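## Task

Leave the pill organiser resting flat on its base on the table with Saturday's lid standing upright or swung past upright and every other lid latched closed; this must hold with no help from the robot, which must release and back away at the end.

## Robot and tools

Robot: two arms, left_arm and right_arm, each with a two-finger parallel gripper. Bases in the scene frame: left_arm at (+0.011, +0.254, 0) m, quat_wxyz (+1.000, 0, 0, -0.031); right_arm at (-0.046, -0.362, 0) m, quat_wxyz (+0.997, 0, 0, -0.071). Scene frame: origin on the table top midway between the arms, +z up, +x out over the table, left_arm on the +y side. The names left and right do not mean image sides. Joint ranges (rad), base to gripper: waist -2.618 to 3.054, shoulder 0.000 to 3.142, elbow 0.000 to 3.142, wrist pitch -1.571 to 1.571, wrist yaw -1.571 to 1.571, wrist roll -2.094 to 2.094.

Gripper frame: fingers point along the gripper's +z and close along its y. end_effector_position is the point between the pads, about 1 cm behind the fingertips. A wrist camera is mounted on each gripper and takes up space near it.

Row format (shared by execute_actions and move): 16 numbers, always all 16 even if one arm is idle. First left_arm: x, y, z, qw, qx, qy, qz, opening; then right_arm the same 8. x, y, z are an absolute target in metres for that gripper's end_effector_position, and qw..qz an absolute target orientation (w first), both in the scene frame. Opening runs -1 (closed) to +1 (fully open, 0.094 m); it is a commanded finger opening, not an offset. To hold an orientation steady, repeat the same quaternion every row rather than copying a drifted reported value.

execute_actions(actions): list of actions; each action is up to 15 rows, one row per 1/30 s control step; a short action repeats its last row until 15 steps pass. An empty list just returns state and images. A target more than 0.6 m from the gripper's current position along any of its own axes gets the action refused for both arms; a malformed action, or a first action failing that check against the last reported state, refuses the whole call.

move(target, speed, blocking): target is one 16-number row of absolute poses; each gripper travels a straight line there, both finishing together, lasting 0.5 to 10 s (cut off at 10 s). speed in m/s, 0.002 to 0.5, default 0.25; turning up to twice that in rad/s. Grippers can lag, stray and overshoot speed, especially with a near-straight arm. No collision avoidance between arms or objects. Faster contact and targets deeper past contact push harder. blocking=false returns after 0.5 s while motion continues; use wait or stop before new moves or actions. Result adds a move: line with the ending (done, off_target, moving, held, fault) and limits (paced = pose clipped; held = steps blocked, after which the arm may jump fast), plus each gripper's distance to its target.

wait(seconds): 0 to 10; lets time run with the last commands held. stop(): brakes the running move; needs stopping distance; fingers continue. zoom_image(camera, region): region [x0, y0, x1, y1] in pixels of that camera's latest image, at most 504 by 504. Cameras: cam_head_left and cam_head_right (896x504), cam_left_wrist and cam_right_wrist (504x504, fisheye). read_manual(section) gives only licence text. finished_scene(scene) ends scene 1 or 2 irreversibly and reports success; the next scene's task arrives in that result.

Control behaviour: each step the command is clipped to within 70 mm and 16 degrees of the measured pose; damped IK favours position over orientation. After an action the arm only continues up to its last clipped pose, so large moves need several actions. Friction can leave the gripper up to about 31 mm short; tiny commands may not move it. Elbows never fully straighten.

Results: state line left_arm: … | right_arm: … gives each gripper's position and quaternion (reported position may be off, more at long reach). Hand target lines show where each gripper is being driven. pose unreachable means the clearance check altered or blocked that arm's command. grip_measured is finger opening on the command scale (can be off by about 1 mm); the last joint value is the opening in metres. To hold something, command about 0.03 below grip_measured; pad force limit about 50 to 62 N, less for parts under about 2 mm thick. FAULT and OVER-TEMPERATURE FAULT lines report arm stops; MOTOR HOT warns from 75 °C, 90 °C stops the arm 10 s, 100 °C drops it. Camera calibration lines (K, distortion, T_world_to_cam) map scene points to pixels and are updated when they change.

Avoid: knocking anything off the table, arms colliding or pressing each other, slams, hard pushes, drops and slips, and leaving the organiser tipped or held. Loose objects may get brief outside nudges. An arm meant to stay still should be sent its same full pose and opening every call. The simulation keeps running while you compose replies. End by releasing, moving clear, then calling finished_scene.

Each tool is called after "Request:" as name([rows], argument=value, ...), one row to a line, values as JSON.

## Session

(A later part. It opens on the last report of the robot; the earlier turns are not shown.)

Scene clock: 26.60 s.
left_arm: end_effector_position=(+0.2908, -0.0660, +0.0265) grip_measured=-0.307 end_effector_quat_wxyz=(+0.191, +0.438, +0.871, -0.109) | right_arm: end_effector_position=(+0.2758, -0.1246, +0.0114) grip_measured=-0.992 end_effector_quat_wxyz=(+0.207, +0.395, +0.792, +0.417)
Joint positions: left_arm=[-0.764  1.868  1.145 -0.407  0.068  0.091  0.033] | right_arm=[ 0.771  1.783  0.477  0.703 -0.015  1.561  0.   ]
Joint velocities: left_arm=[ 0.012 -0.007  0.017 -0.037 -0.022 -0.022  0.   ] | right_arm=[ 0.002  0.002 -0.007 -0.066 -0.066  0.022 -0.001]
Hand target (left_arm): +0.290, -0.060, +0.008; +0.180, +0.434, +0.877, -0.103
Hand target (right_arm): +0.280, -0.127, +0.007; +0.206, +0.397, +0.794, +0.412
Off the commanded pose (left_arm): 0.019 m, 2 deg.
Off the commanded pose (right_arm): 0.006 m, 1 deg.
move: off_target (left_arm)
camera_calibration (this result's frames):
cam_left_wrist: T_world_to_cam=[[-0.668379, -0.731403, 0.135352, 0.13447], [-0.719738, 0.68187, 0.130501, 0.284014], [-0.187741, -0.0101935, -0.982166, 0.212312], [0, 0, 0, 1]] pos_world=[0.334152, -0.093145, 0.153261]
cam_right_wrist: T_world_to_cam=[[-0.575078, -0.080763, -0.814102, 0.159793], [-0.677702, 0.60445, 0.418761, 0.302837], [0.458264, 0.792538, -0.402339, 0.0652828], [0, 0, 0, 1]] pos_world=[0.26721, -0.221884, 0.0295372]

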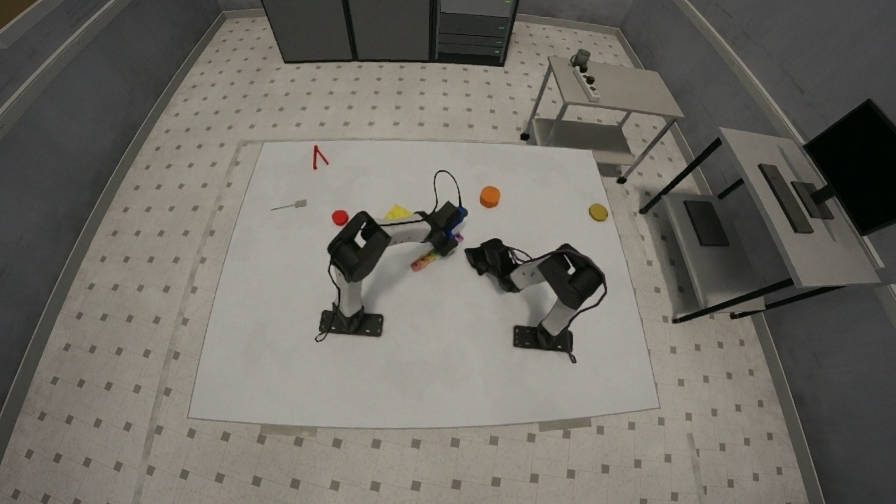

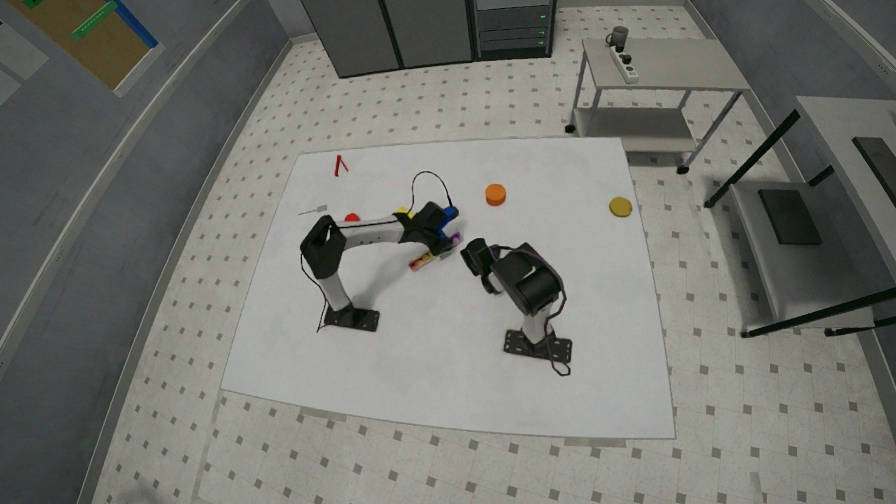

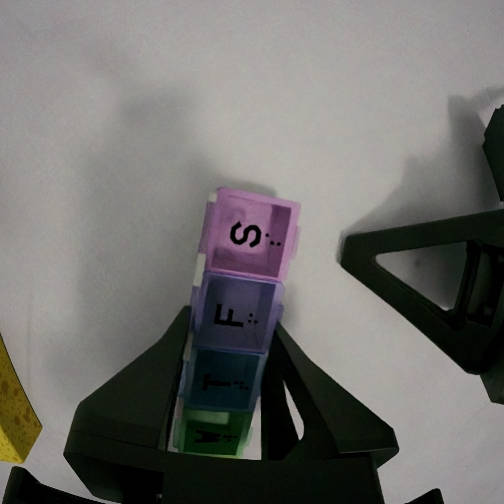

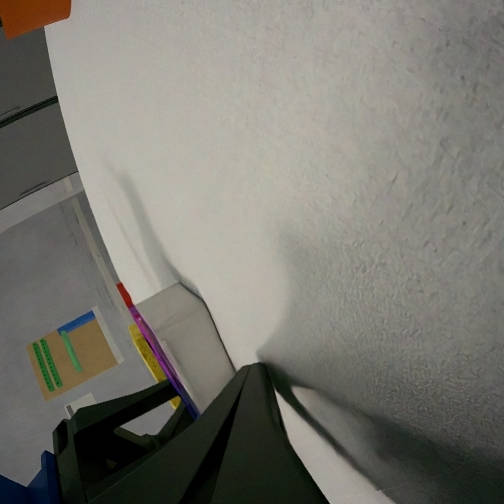

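Request:
move(target=[0.29,-0.06,0.0,0.18,0.434,0.876,-0.1026,-0.5, 0.301,-0.108,0.010,0.206,0.397,0.7934,0.412,-1], speed=0.03)

Scene clock: 29.03 s.
left_arm: end_effector_position=(+0.2928, -0.0687, +0.0262) grip_measured=-0.307 end_effector_quat_wxyz=(+0.201, +0.437, +0.870, -0.114) | right_arm: end_effector_position=(+0.2995, -0.1075, +0.0168) grip_measured=-0.992 end_effector_quat_wxyz=(+0.210, +0.393, +0.789, +0.423)
Joint positions: left_arm=[-0.764  1.868  1.133 -0.375  0.07   0.088  0.033] | right_arm=[ 0.771  1.846  0.59   0.669 -0.015  1.561  0.   ]
Joint velocities: left_arm=[-0.002 -0.022  0.017  0.037 -0.007 -0.007  0.   ] | right_arm=[ 0.012 -0.007 -0.007 -0.081 -0.007 -0.037  0.   ]
Hand target (left_arm): +0.289, -0.059, +0.001; +0.180, +0.434, +0.877, -0.102
Hand target (right_arm): +0.301, -0.109, +0.010; +0.206, +0.397, +0.794, +0.412
Off the commanded pose (left_arm): 0.028 m, 3 deg.
Off the commanded pose (right_arm): 0.007 m, 1 deg.
move: off_target (left_arm)
camera_calibration (this result's frames):
cam_left_wrist: T_world_to_cam=[[-0.668882, -0.730079, 0.139932, 0.134028], [-0.722251, 0.682812, 0.110096, 0.2886], [-0.175926, -0.0274245, -0.984021, 0.207781], [0, 0, 0, 1]] pos_world=[0.334645, -0.0935102, 0.153932]
cam_right_wrist: T_world_to_cam=[[-0.564555, -0.0735685, -0.822111, 0.176909], [-0.683187, 0.600575, 0.41541, 0.307487], [0.463178, 0.796177, -0.389318, 0.0417386], [0, 0, 0, 1]] pos_world=[0.290614, -0.204885, 0.0339552]

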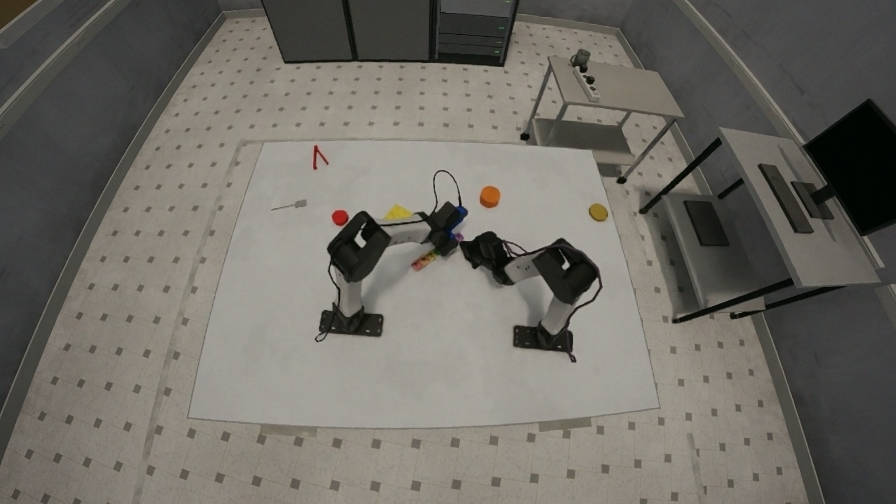

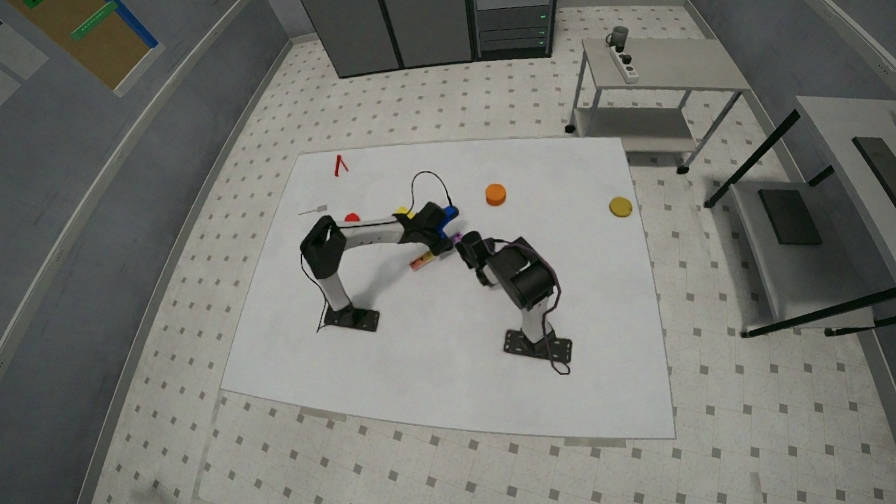

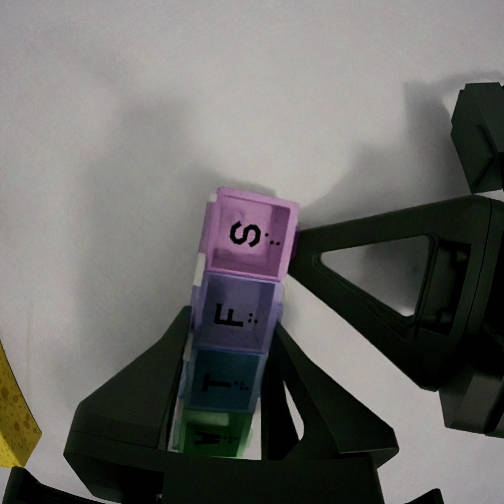

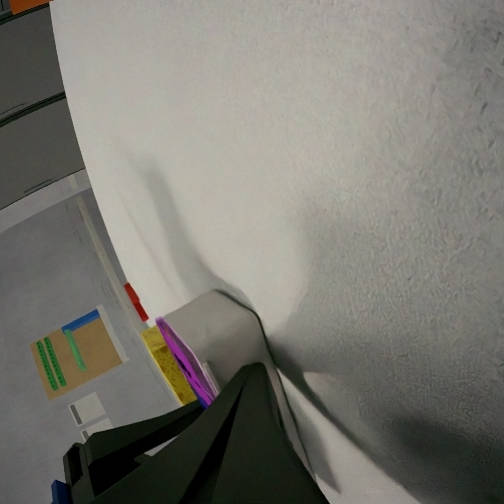

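Request:
execute_actions([
  [[0.29,-0.06,0.0,0.18,0.434,0.876,-0.1026,-0.5, 0.30,-0.108,0.016,0.206,0.397,0.7934,0.412,-0.85]],
  [[0.29,-0.06,0.0,0.18,0.434,0.876,-0.1026,-0.5, 0.298,-0.109,0.017,0.206,0.397,0.7934,0.412,-0.7]],
  [[0.29,-0.06,0.0,0.18,0.434,0.876,-0.1026,-0.5, 0.296,-0.111,0.019,0.206,0.397,0.7934,0.412,-0.55]],
  [[0.29,-0.06,0.0,0.18,0.434,0.876,-0.1026,-0.5, 0.296,-0.111,0.02,0.206,0.397,0.7934,0.412,-0.45]],
])

Scene clock: 32.27 s.
left_arm: end_effector_position=(+0.3000, -0.0682, +0.0267) grip_measured=-0.307 end_effector_quat_wxyz=(+0.212, +0.428, +0.872, -0.111) | right_arm: end_effector_position=(+0.2982, -0.1086, +0.0219) grip_measured=-0.453 end_effector_quat_wxyz=(+0.209, +0.394, +0.791, +0.419)
Joint positions: left_arm=[-0.757  1.871  1.13  -0.349  0.055  0.08   0.033] | right_arm=[ 0.771  1.816  0.593  0.627 -0.015  1.561  0.026]
Joint velocities: left_arm=[-0.022 -0.007 -0.002 -0.022  0.007  0.037  0.   ] | right_arm=[ 0.012  0.012 -0.012  0.037 -0.007 -0.139  0.001]
Hand target (left_arm): +0.290, -0.059, +0.001; +0.180, +0.434, +0.877, -0.103
Hand target (right_arm): +0.296, -0.111, +0.020; +0.206, +0.397, +0.794, +0.412
Off the commanded pose (left_arm): 0.030 m, 4 deg.
Off the commanded pose (right_arm): 0.004 m, 1 deg.
camera_calibration (this result's frames):
cam_left_wrist: T_world_to_cam=[[-0.655992, -0.74314, 0.131973, 0.134543], [-0.738641, 0.668038, 0.0901944, 0.297872], [-0.15519, -0.0383141, -0.987141, 0.202727], [0, 0, 0, 1]] pos_world=[0.339741, -0.0912377, 0.155497]
cam_right_wrist: T_world_to_cam=[[-0.569712, -0.0773543, -0.818196, 0.181313], [-0.680214, 0.603109, 0.416616, 0.304526], [0.461234, 0.793899, -0.396216, 0.0456583], [0, 0, 0, 1]] pos_world=[0.28938, -0.205885, 0.0395698]

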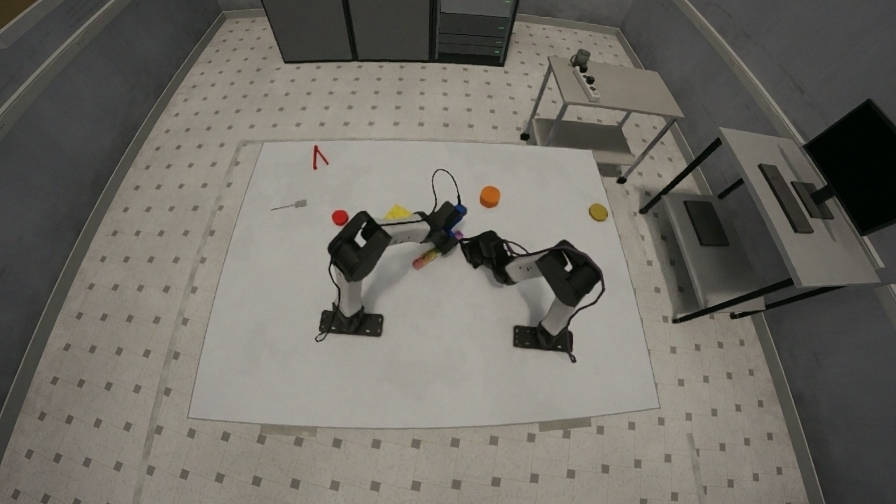

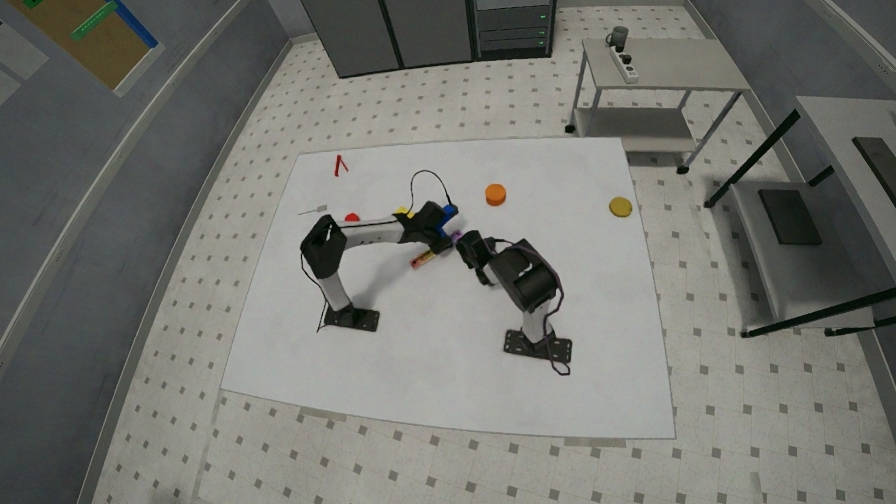

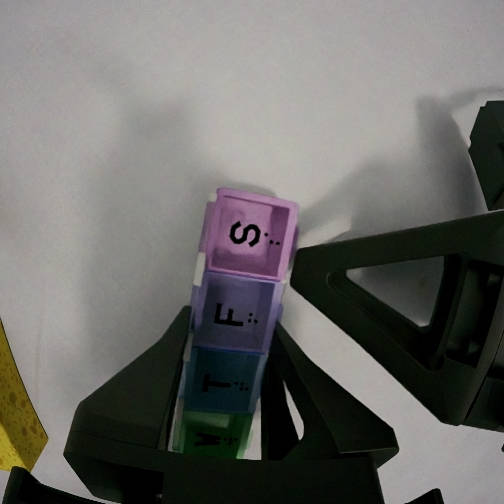

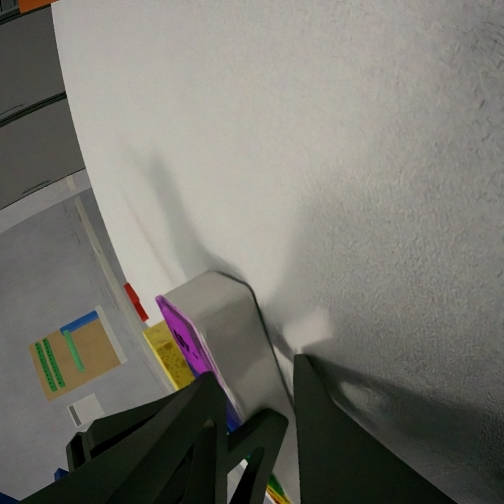

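Request:
move(target=[0.297,-0.065,0.004,0.2,0.43,0.873,-0.108,-0.5, 0.297,-0.130,0.012,0.206,0.397,0.7934,0.412,-1], speed=0.04)

Request:
move(target=[0.297,-0.065,0.004,0.2,0.43,0.873,-0.108,-0.5, 0.315,-0.115,0.008,0.206,0.397,0.7934,0.412,-1], speed=0.03)

Scene clock: 34.67 s.
left_arm: end_effector_position=(+0.3012, -0.0702, +0.0268) grip_measured=-0.307 end_effector_quat_wxyz=(+0.218, +0.427, +0.870, -0.114) | right_arm: end_effector_position=(+0.3004, -0.1237, +0.0169) grip_measured=-0.992 end_effector_quat_wxyz=(+0.209, +0.396, +0.791, +0.417)
Joint positions: left_arm=[-0.757  1.871  1.123 -0.328  0.058  0.08   0.033] | right_arm=[ 0.724  1.816  0.564  0.651 -0.051  1.536  0.   ]
Joint velocities: left_arm=[-0.012  0.007  0.007  0.037 -0.051 -0.007 -0.   ] | right_arm=[ 0.012 -0.012 -0.002  0.051  0.007 -0.007 -0.   ]
Hand target (left_arm): +0.296, -0.064, +0.005; +0.200, +0.430, +0.874, -0.108
Hand target (right_arm): +0.297, -0.130, +0.012; +0.206, +0.397, +0.794, +0.412
Off the commanded pose (left_arm): 0.024 m, 2 deg.
Off the commanded pose (right_arm): 0.009 m, 1 deg.
move: off_target (left_arm)
camera_calibration (this result's frames):
cam_left_wrist: T_world_to_cam=[[-0.658116, -0.740535, 0.135981, 0.134516], [-0.738343, 0.670127, 0.0760198, 0.300488], [-0.14742, -0.0503709, -0.987791, 0.199752], [0, 0, 0, 1]] pos_world=[0.339838, -0.0916894, 0.156179]
cam_right_wrist: T_world_to_cam=[[-0.572957, -0.0777794, -0.815887, 0.178237], [-0.676852, 0.606254, 0.417525, 0.316548], [0.46216, 0.791458, -0.400003, 0.0541613], [0, 0, 0, 1]] pos_world=[0.291347, -0.220912, 0.034919]

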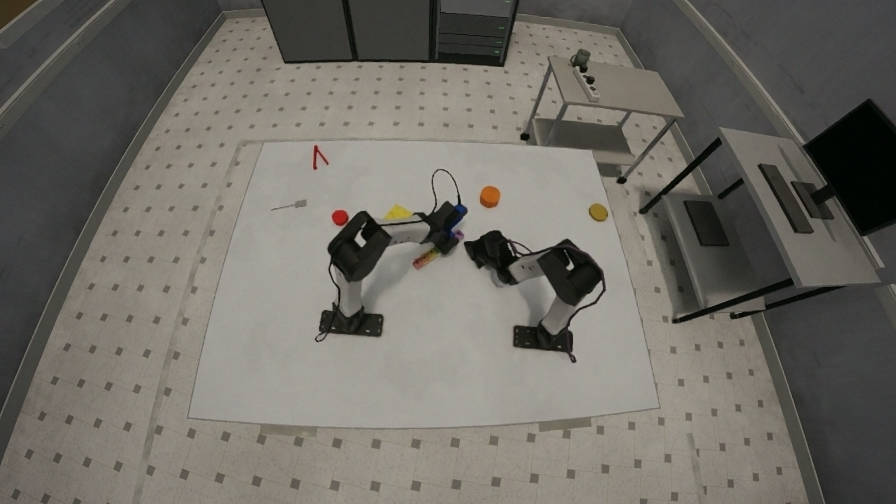

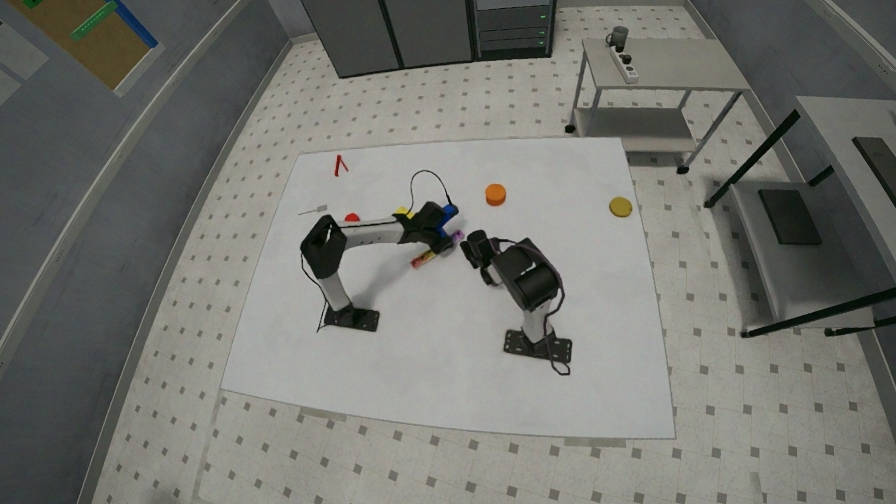

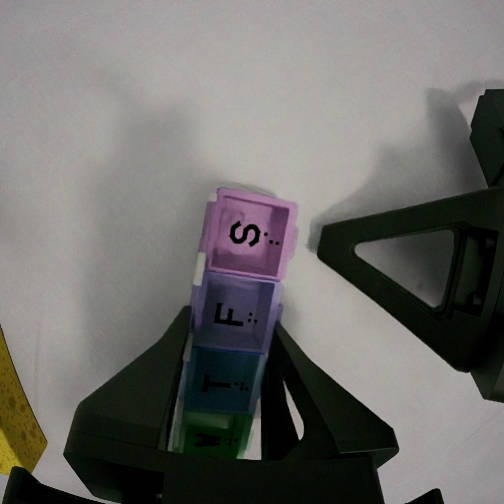

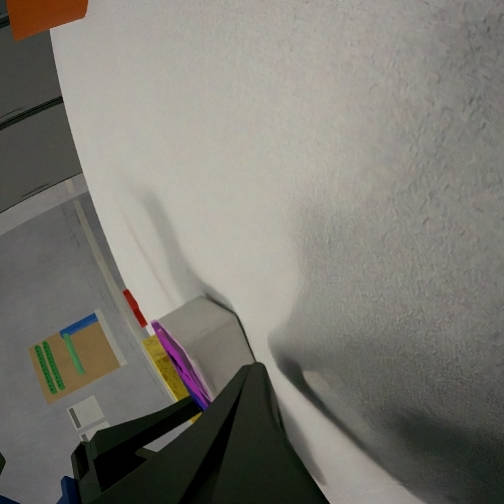

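Scene clock: 35.70 s.
left_arm: end_effector_position=(+0.3012, -0.0703, +0.0269) grip_measured=-0.307 end_effector_quat_wxyz=(+0.218, +0.427, +0.870, -0.115) | right_arm: end_effector_position=(+0.3124, -0.1157, +0.0124) grip_measured=-0.992 end_effector_quat_wxyz=(+0.209, +0.396, +0.791, +0.417)
Joint positions: left_arm=[-0.757  1.871  1.123 -0.327  0.058  0.08   0.033] | right_arm=[ 0.724  1.874  0.621  0.651 -0.051  1.536  0.   ]
Joint velocities: left_arm=[ 0.002  0.007 -0.007 -0.007 -0.022  0.037  0.   ] | right_arm=[ 0.002  0.007  0.007 -0.051 -0.051  0.037 -0.   ]
Hand target (left_arm): +0.297, -0.065, +0.005; +0.200, +0.430, +0.874, -0.108
Hand target (right_arm): +0.315, -0.115, +0.008; +0.206, +0.397, +0.794, +0.412
Off the commanded pose (left_arm): 0.024 m, 2 deg.
Off the commanded pose (right_arm): 0.005 m, 1 deg.
move: off_target (left_arm)
camera_calibration (this result's frames):
cam_left_wrist: T_world_to_cam=[[-0.658152, -0.740497, 0.136016, 0.134515], [-0.738363, 0.670148, 0.0756407, 0.300584], [-0.147163, -0.0506461, -0.987815, 0.199705], [0, 0, 0, 1]] pos_world=[0.339861, -0.0917136, 0.156239]
cam_right_wrist: T_world_to_cam=[[-0.573566, -0.0786211, -0.815378, 0.182131], [-0.676662, 0.606476, 0.41751, 0.321772], [0.461682, 0.791205, -0.401054, 0.0406284], [0, 0, 0, 1]] pos_world=[0.303438, -0.212973, 0.0304567]

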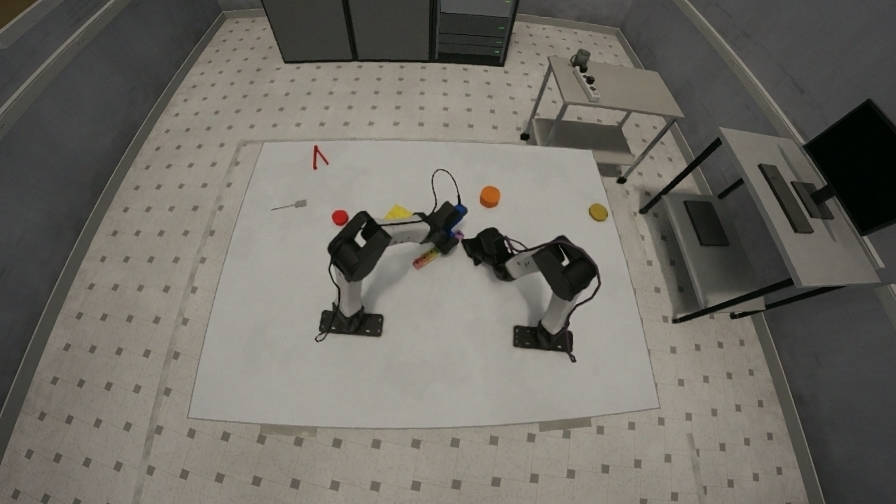

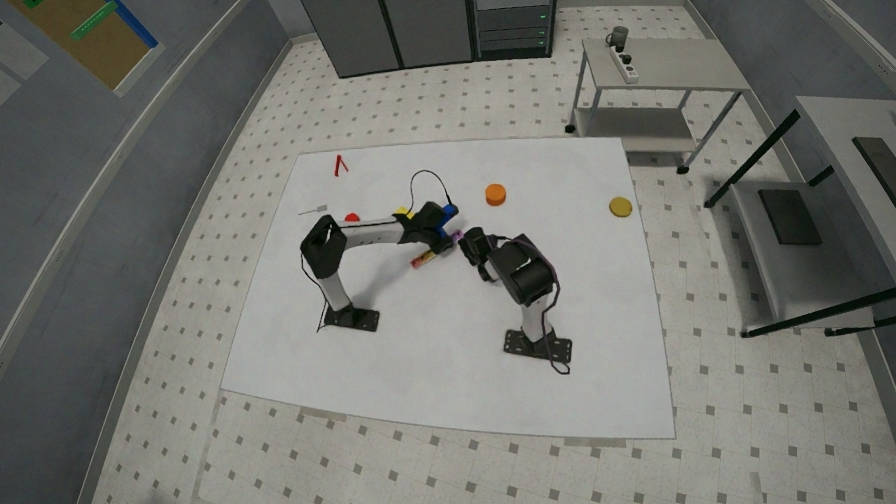

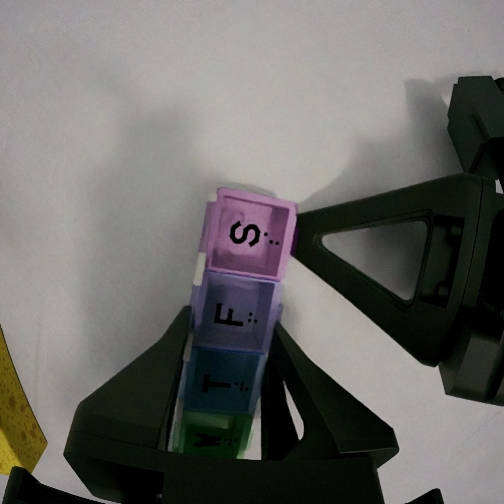

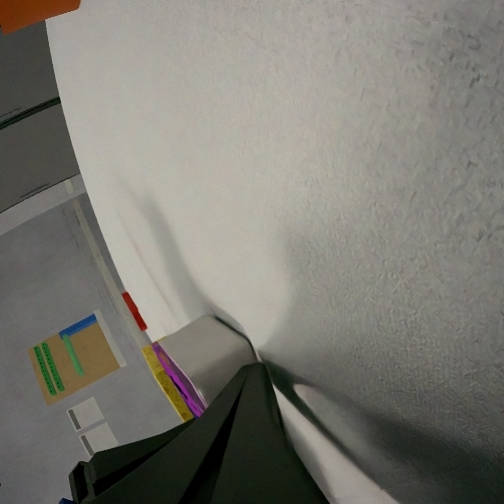

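Request:
execute_actions([
  [[0.29,-0.062,0.0,0.19,0.432,0.875,-0.105,-0.5, 0.313,-0.115,0.013,0.206,0.397,0.7934,0.412,-0.85]],
  [[0.29,-0.062,0.0,0.19,0.432,0.875,-0.105,-0.5, 0.313,-0.115,0.016,0.206,0.397,0.7934,0.412,-0.7]],
  [[0.29,-0.062,0.0,0.19,0.432,0.875,-0.105,-0.5, 0.313,-0.115,0.019,0.206,0.397,0.7934,0.412,-0.55]],
  [[0.29,-0.062,0.0,0.19,0.432,0.875,-0.105,-0.5, 0.313,-0.115,0.02,0.206,0.397,0.7934,0.412,-0.45]],
])

Scene clock: 39.07 s.
left_arm: end_effector_position=(+0.3071, -0.0689, +0.0271) grip_measured=-0.307 end_effector_quat_wxyz=(+0.229, +0.418, +0.872, -0.109) | right_arm: end_effector_position=(+0.3144, -0.1147, +0.0217) grip_measured=-0.453 end_effector_quat_wxyz=(+0.212, +0.394, +0.789, +0.421)
Joint positions: left_arm=[-0.753  1.872  1.117 -0.304  0.038  0.07   0.033] | right_arm=[ 0.724  1.847  0.629  0.63  -0.05   1.536  0.026]
Joint velocities: left_arm=[ 0.002 -0.012 -0.012  0.022  0.066 -0.081  0.   ] | right_arm=[-0.027 -0.032 -0.012 -0.007  0.007 -0.007 -0.002]
Hand target (left_arm): +0.290, -0.061, +0.001; +0.190, +0.432, +0.875, -0.105
Hand target (right_arm): +0.313, -0.115, +0.020; +0.206, +0.397, +0.794, +0.412
Off the commanded pose (left_arm): 0.033 m, 5 deg.
Off the commanded pose (right_arm): 0.002 m, 1 deg.
camera_calibration (this result's frames):
cam_left_wrist: T_world_to_cam=[[-0.643994, -0.754721, 0.125171, 0.134347], [-0.754568, 0.653594, 0.0586674, 0.308346], [-0.126088, -0.0566683, -0.990399, 0.194027], [0, 0, 0, 1]] pos_world=[0.343651, -0.0891433, 0.157259]
cam_right_wrist: T_world_to_cam=[[-0.564474, -0.0726876, -0.822244, 0.188902], [-0.680741, 0.60438, 0.413904, 0.319697], [0.466863, 0.793373, -0.390639, 0.0410086], [0, 0, 0, 1]] pos_world=[0.305115, -0.212023, 0.0390195]

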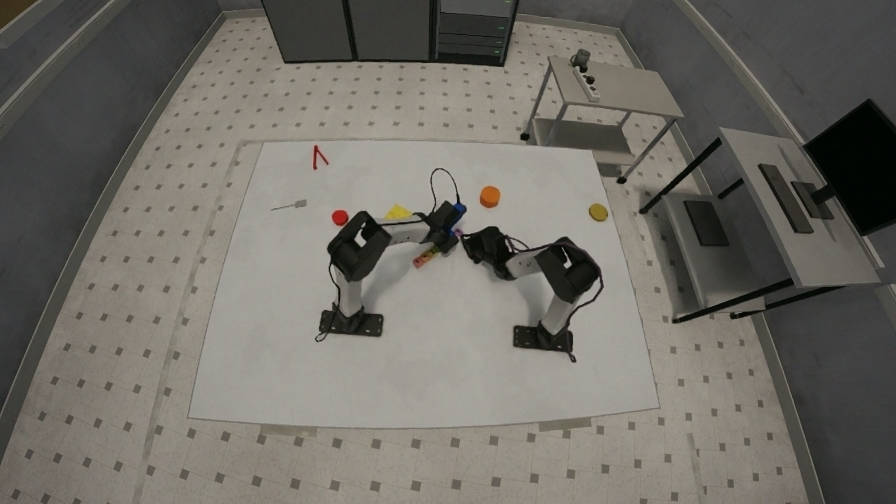

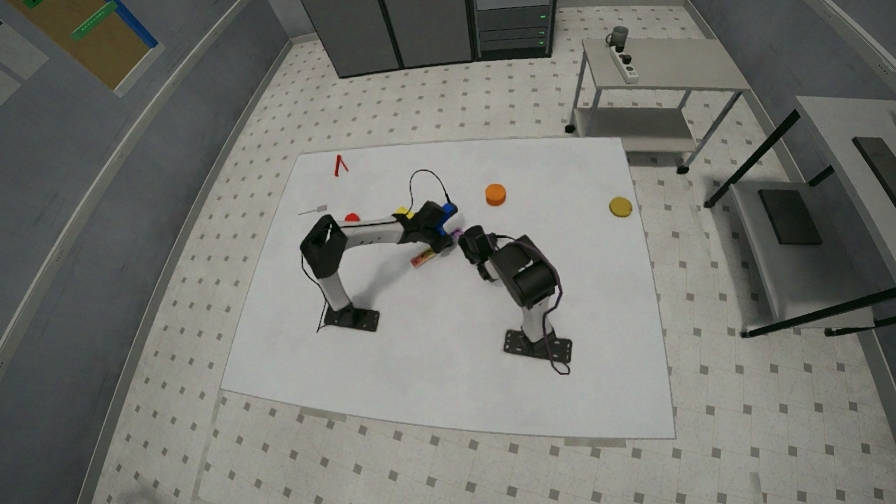

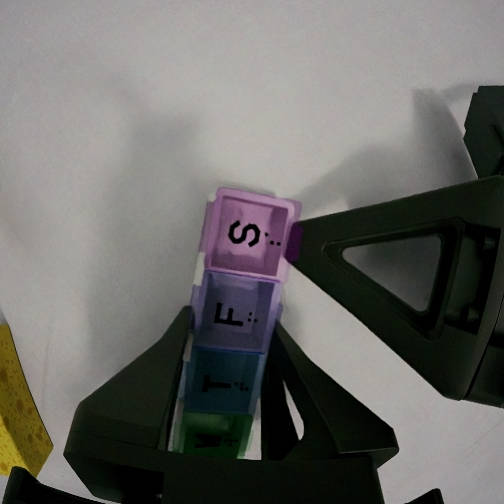

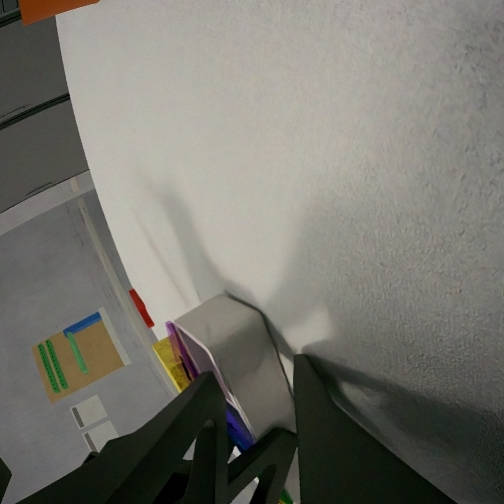

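Request:
move(target=[0.29,-0.062,0.0,0.19,0.432,0.875,-0.105,-0.5,0.318,-0.113,0.025,0.206,0.397,0.7934,0.412,-0.25], speed=0.03)

Request:
move(target=[0.29,-0.062,0.0,0.19,0.432,0.875,-0.105,-0.5,0.324,-0.111,0.030,0.206,0.397,0.7934,0.412,0.0], speed=0.03)

Scene clock: 44.30 s.
left_arm: end_effector_position=(+0.3072, -0.0690, +0.0271) grip_measured=-0.307 end_effector_quat_wxyz=(+0.229, +0.418, +0.872, -0.109) | right_arm: end_effector_position=(+0.3189, -0.1117, +0.0256) grip_measured=-0.253 end_effector_quat_wxyz=(+0.211, +0.395, +0.789, +0.421)
Joint positions: left_arm=[-0.753  1.872  1.117 -0.304  0.038  0.07   0.033] | right_arm=[ 0.724  1.846  0.656  0.6   -0.05   1.536  0.035]
Joint velocities: left_arm=[-0.002 -0.002 -0.002  0.007 -0.007 -0.037  0.   ] | right_arm=[ 0.002 -0.007 -0.002 -0.051 -0.007 -0.007 -0.   ]
Hand target (left_arm): +0.290, -0.061, +0.001; +0.190, +0.432, +0.875, -0.105
Hand target (right_arm): +0.318, -0.113, +0.025; +0.206, +0.397, +0.793, +0.413
Off the commanded pose (left_arm): 0.033 m, 5 deg.
Off the commanded pose (right_arm): 0.002 m, 1 deg.
move: off_target (left_arm)
camera_calibration (this result's frames):
cam_left_wrist: T_world_to_cam=[[-0.644027, -0.754686, 0.125212, 0.134344], [-0.754584, 0.65361, 0.0582885, 0.30844], [-0.125829, -0.0569432, -0.990416, 0.193979], [0, 0, 0, 1]] pos_world=[0.343673, -0.0891666, 0.15732]
cam_right_wrist: T_world_to_cam=[[-0.565522, -0.0733764, -0.821462, 0.195111], [-0.680213, 0.604728, 0.414264, 0.319236], [0.466364, 0.793045, -0.391898, 0.0381957], [0, 0, 0, 1]] pos_world=[0.309675, -0.209025, 0.042997]

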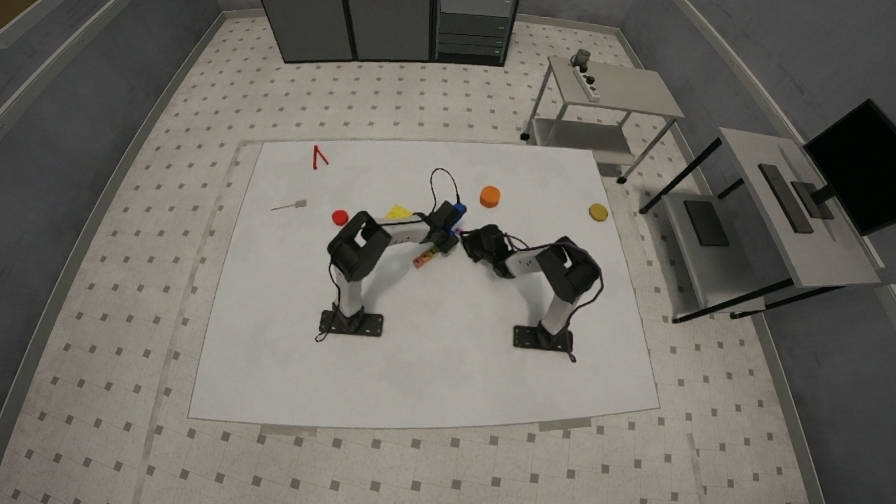

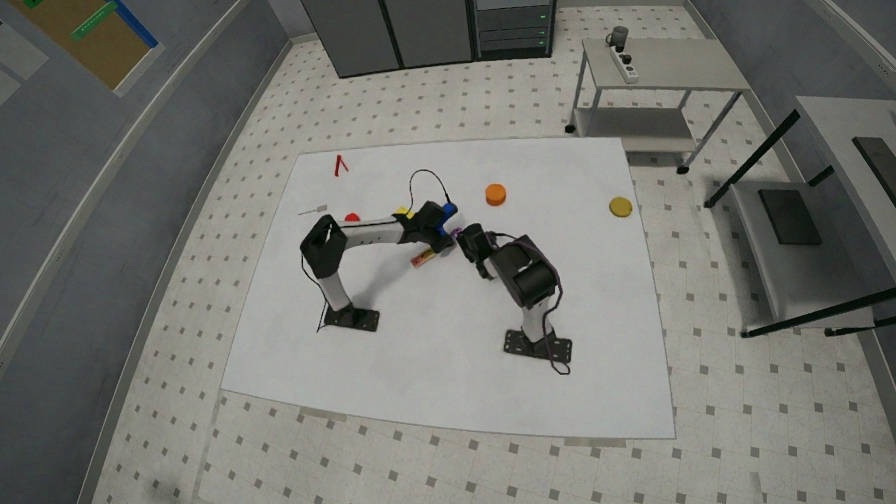

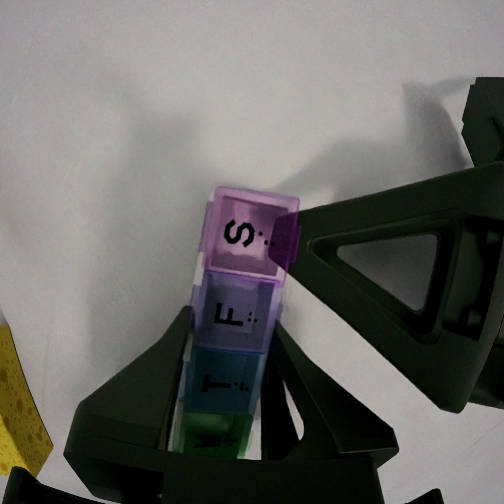

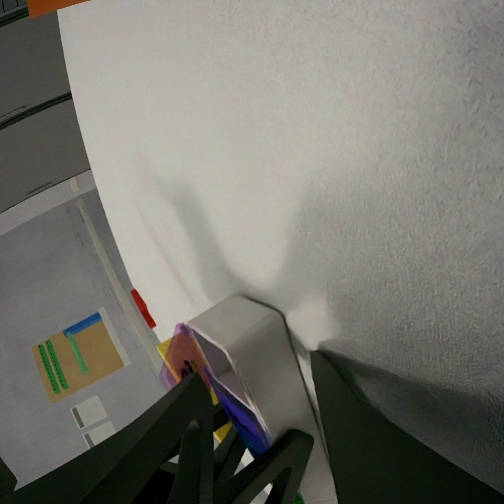

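Scene clock: 45.93 s.
left_arm: end_effector_position=(+0.3072, -0.0690, +0.0271) grip_measured=-0.307 end_effector_quat_wxyz=(+0.229, +0.418, +0.872, -0.109) | right_arm: end_effector_position=(+0.3239, -0.1083, +0.0305) grip_measured=-0.003 end_effector_quat_wxyz=(+0.211, +0.395, +0.789, +0.421)
Joint positions: left_arm=[-0.753  1.872  1.117 -0.304  0.038  0.07   0.033] | right_arm=[ 0.724  1.844  0.687  0.565 -0.05   1.536  0.047]
Joint velocities: left_arm=[-0.002  0.002 -0.007  0.007 -0.051 -0.037 -0.   ] | right_arm=[ 0.002  0.012  0.002  0.007 -0.051  0.022 -0.   ]
Hand target (left_arm): +0.290, -0.061, +0.001; +0.190, +0.432, +0.875, -0.105
Hand target (right_arm): +0.324, -0.111, +0.030; +0.206, +0.397, +0.793, +0.413
Off the commanded pose (left_arm): 0.033 m, 5 deg.
Off the commanded pose (right_arm): 0.003 m, 1 deg.
move: off_target (left_arm)
camera_calibration (this result's frames):
cam_left_wrist: T_world_to_cam=[[-0.644027, -0.754686, 0.125212, 0.134344], [-0.754584, 0.65361, 0.0582885, 0.30844], [-0.125829, -0.0569432, -0.990416, 0.193979], [0, 0, 0, 1]] pos_world=[0.343673, -0.0891666, 0.15732]
cam_right_wrist: T_world_to_cam=[[-0.56638, -0.073926, -0.820822, 0.2024], [-0.67996, 0.604699, 0.414722, 0.318458], [0.465692, 0.793016, -0.392756, 0.0353947], [0, 0, 0, 1]] pos_world=[0.314691, -0.205677, 0.0479644]

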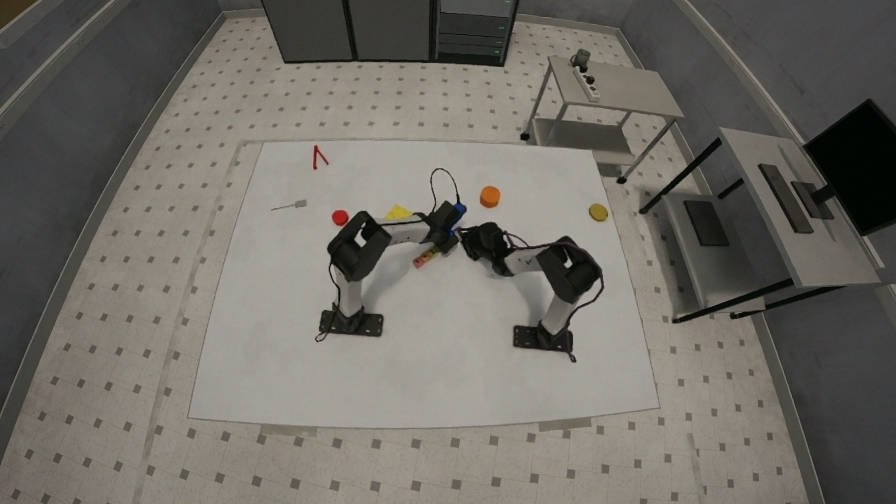

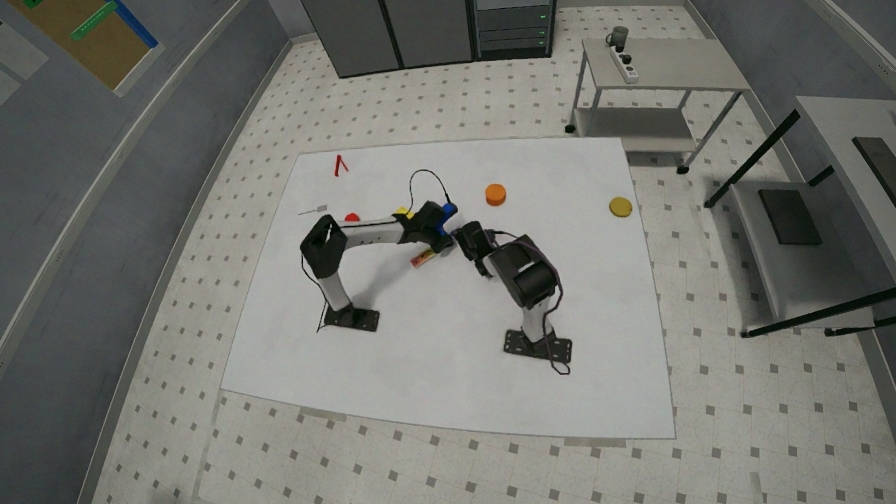

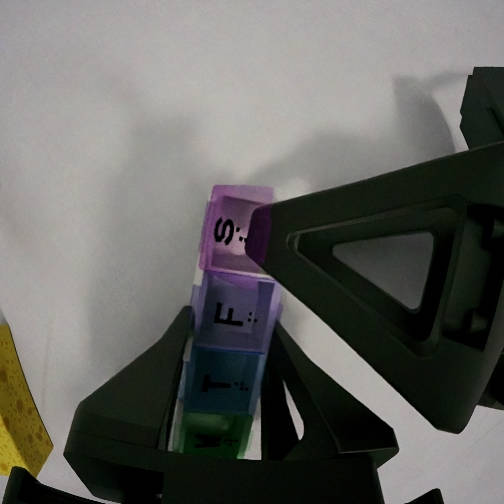

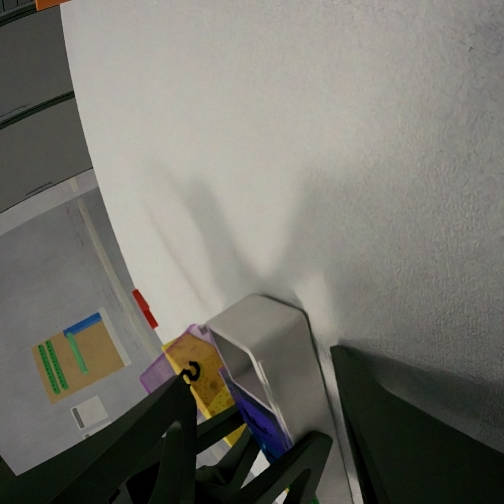

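Request:
move(target=[0.29,-0.062,0.0,0.19,0.432,0.875,-0.105,-0.5,0.340,-0.101,0.031,0.206,0.397,0.7934,0.412,0.0], speed=0.03)

Scene clock: 48.10 s.
left_arm: end_effector_position=(+0.3072, -0.0690, +0.0271) grip_measured=-0.307 end_effector_quat_wxyz=(+0.229, +0.418, +0.872, -0.109) | right_arm: end_effector_position=(+0.3337, -0.1019, +0.0324) grip_measured=-0.003 end_effector_quat_wxyz=(+0.206, +0.397, +0.794, +0.412)
Joint positions: left_arm=[-0.753  1.872  1.117 -0.304  0.038  0.07   0.033] | right_arm=[ 0.724  1.864  0.757  0.493 -0.05   1.536  0.047]
Joint velocities: left_arm=[-0.007 -0.002  0.002  0.007  0.007  0.022  0.   ] | right_arm=[ 0.002  0.012 -0.012  0.007 -0.007 -0.095 -0.001]
Hand target (left_arm): +0.290, -0.061, +0.001; +0.190, +0.432, +0.875, -0.105
Hand target (right_arm): +0.340, -0.101, +0.031; +0.206, +0.397, +0.794, +0.412
Off the commanded pose (left_arm): 0.033 m, 5 deg.
Off the commanded pose (right_arm): 0.007 m, 0 deg.
move: off_target (left_arm)
camera_calibration (this result's frames):
cam_left_wrist: T_world_to_cam=[[-0.644027, -0.754686, 0.125212, 0.134344], [-0.754584, 0.65361, 0.0582885, 0.30844], [-0.125829, -0.0569432, -0.990416, 0.193979], [0, 0, 0, 1]] pos_world=[0.343673, -0.0891666, 0.15732]
cam_right_wrist: T_world_to_cam=[[-0.581707, -0.0840016, -0.809049, 0.213678], [-0.672111, 0.609859, 0.419928, 0.318171], [0.458131, 0.788046, -0.411218, 0.0291038], [0, 0, 0, 1]] pos_world=[0.324811, -0.199025, 0.0512349]

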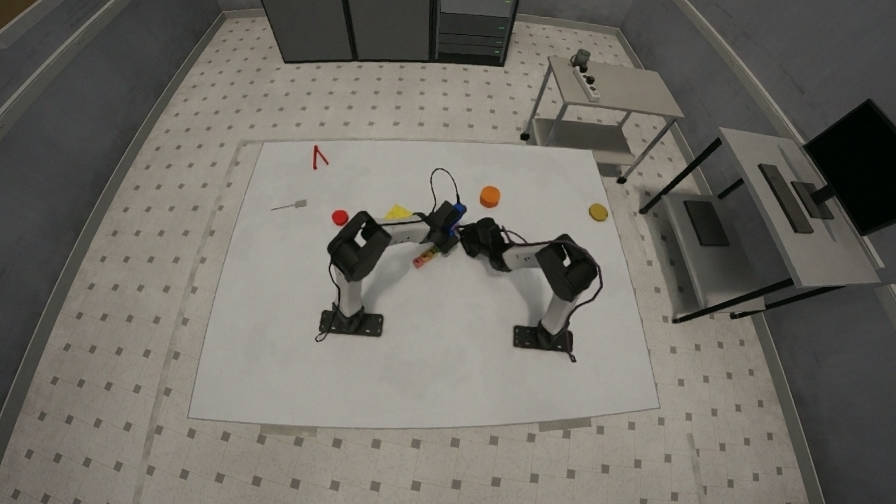

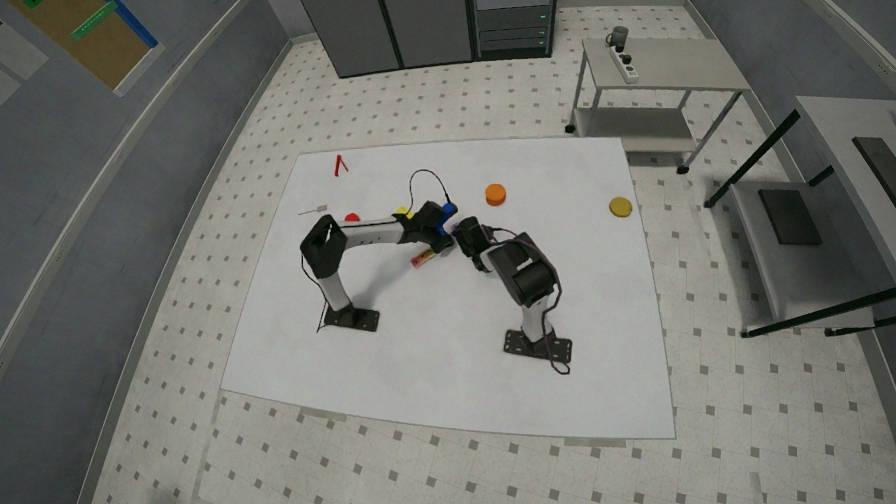

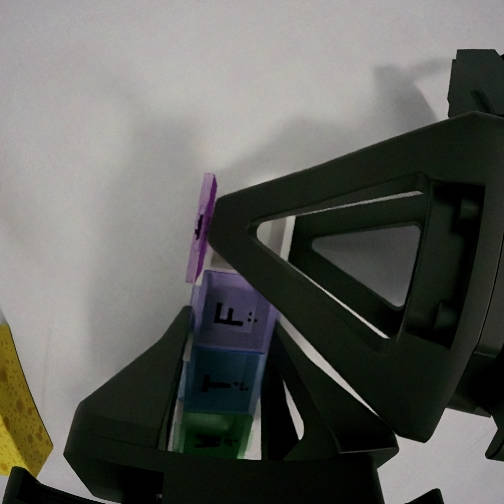

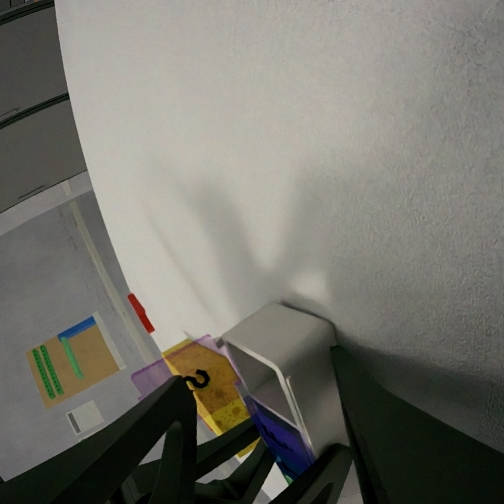

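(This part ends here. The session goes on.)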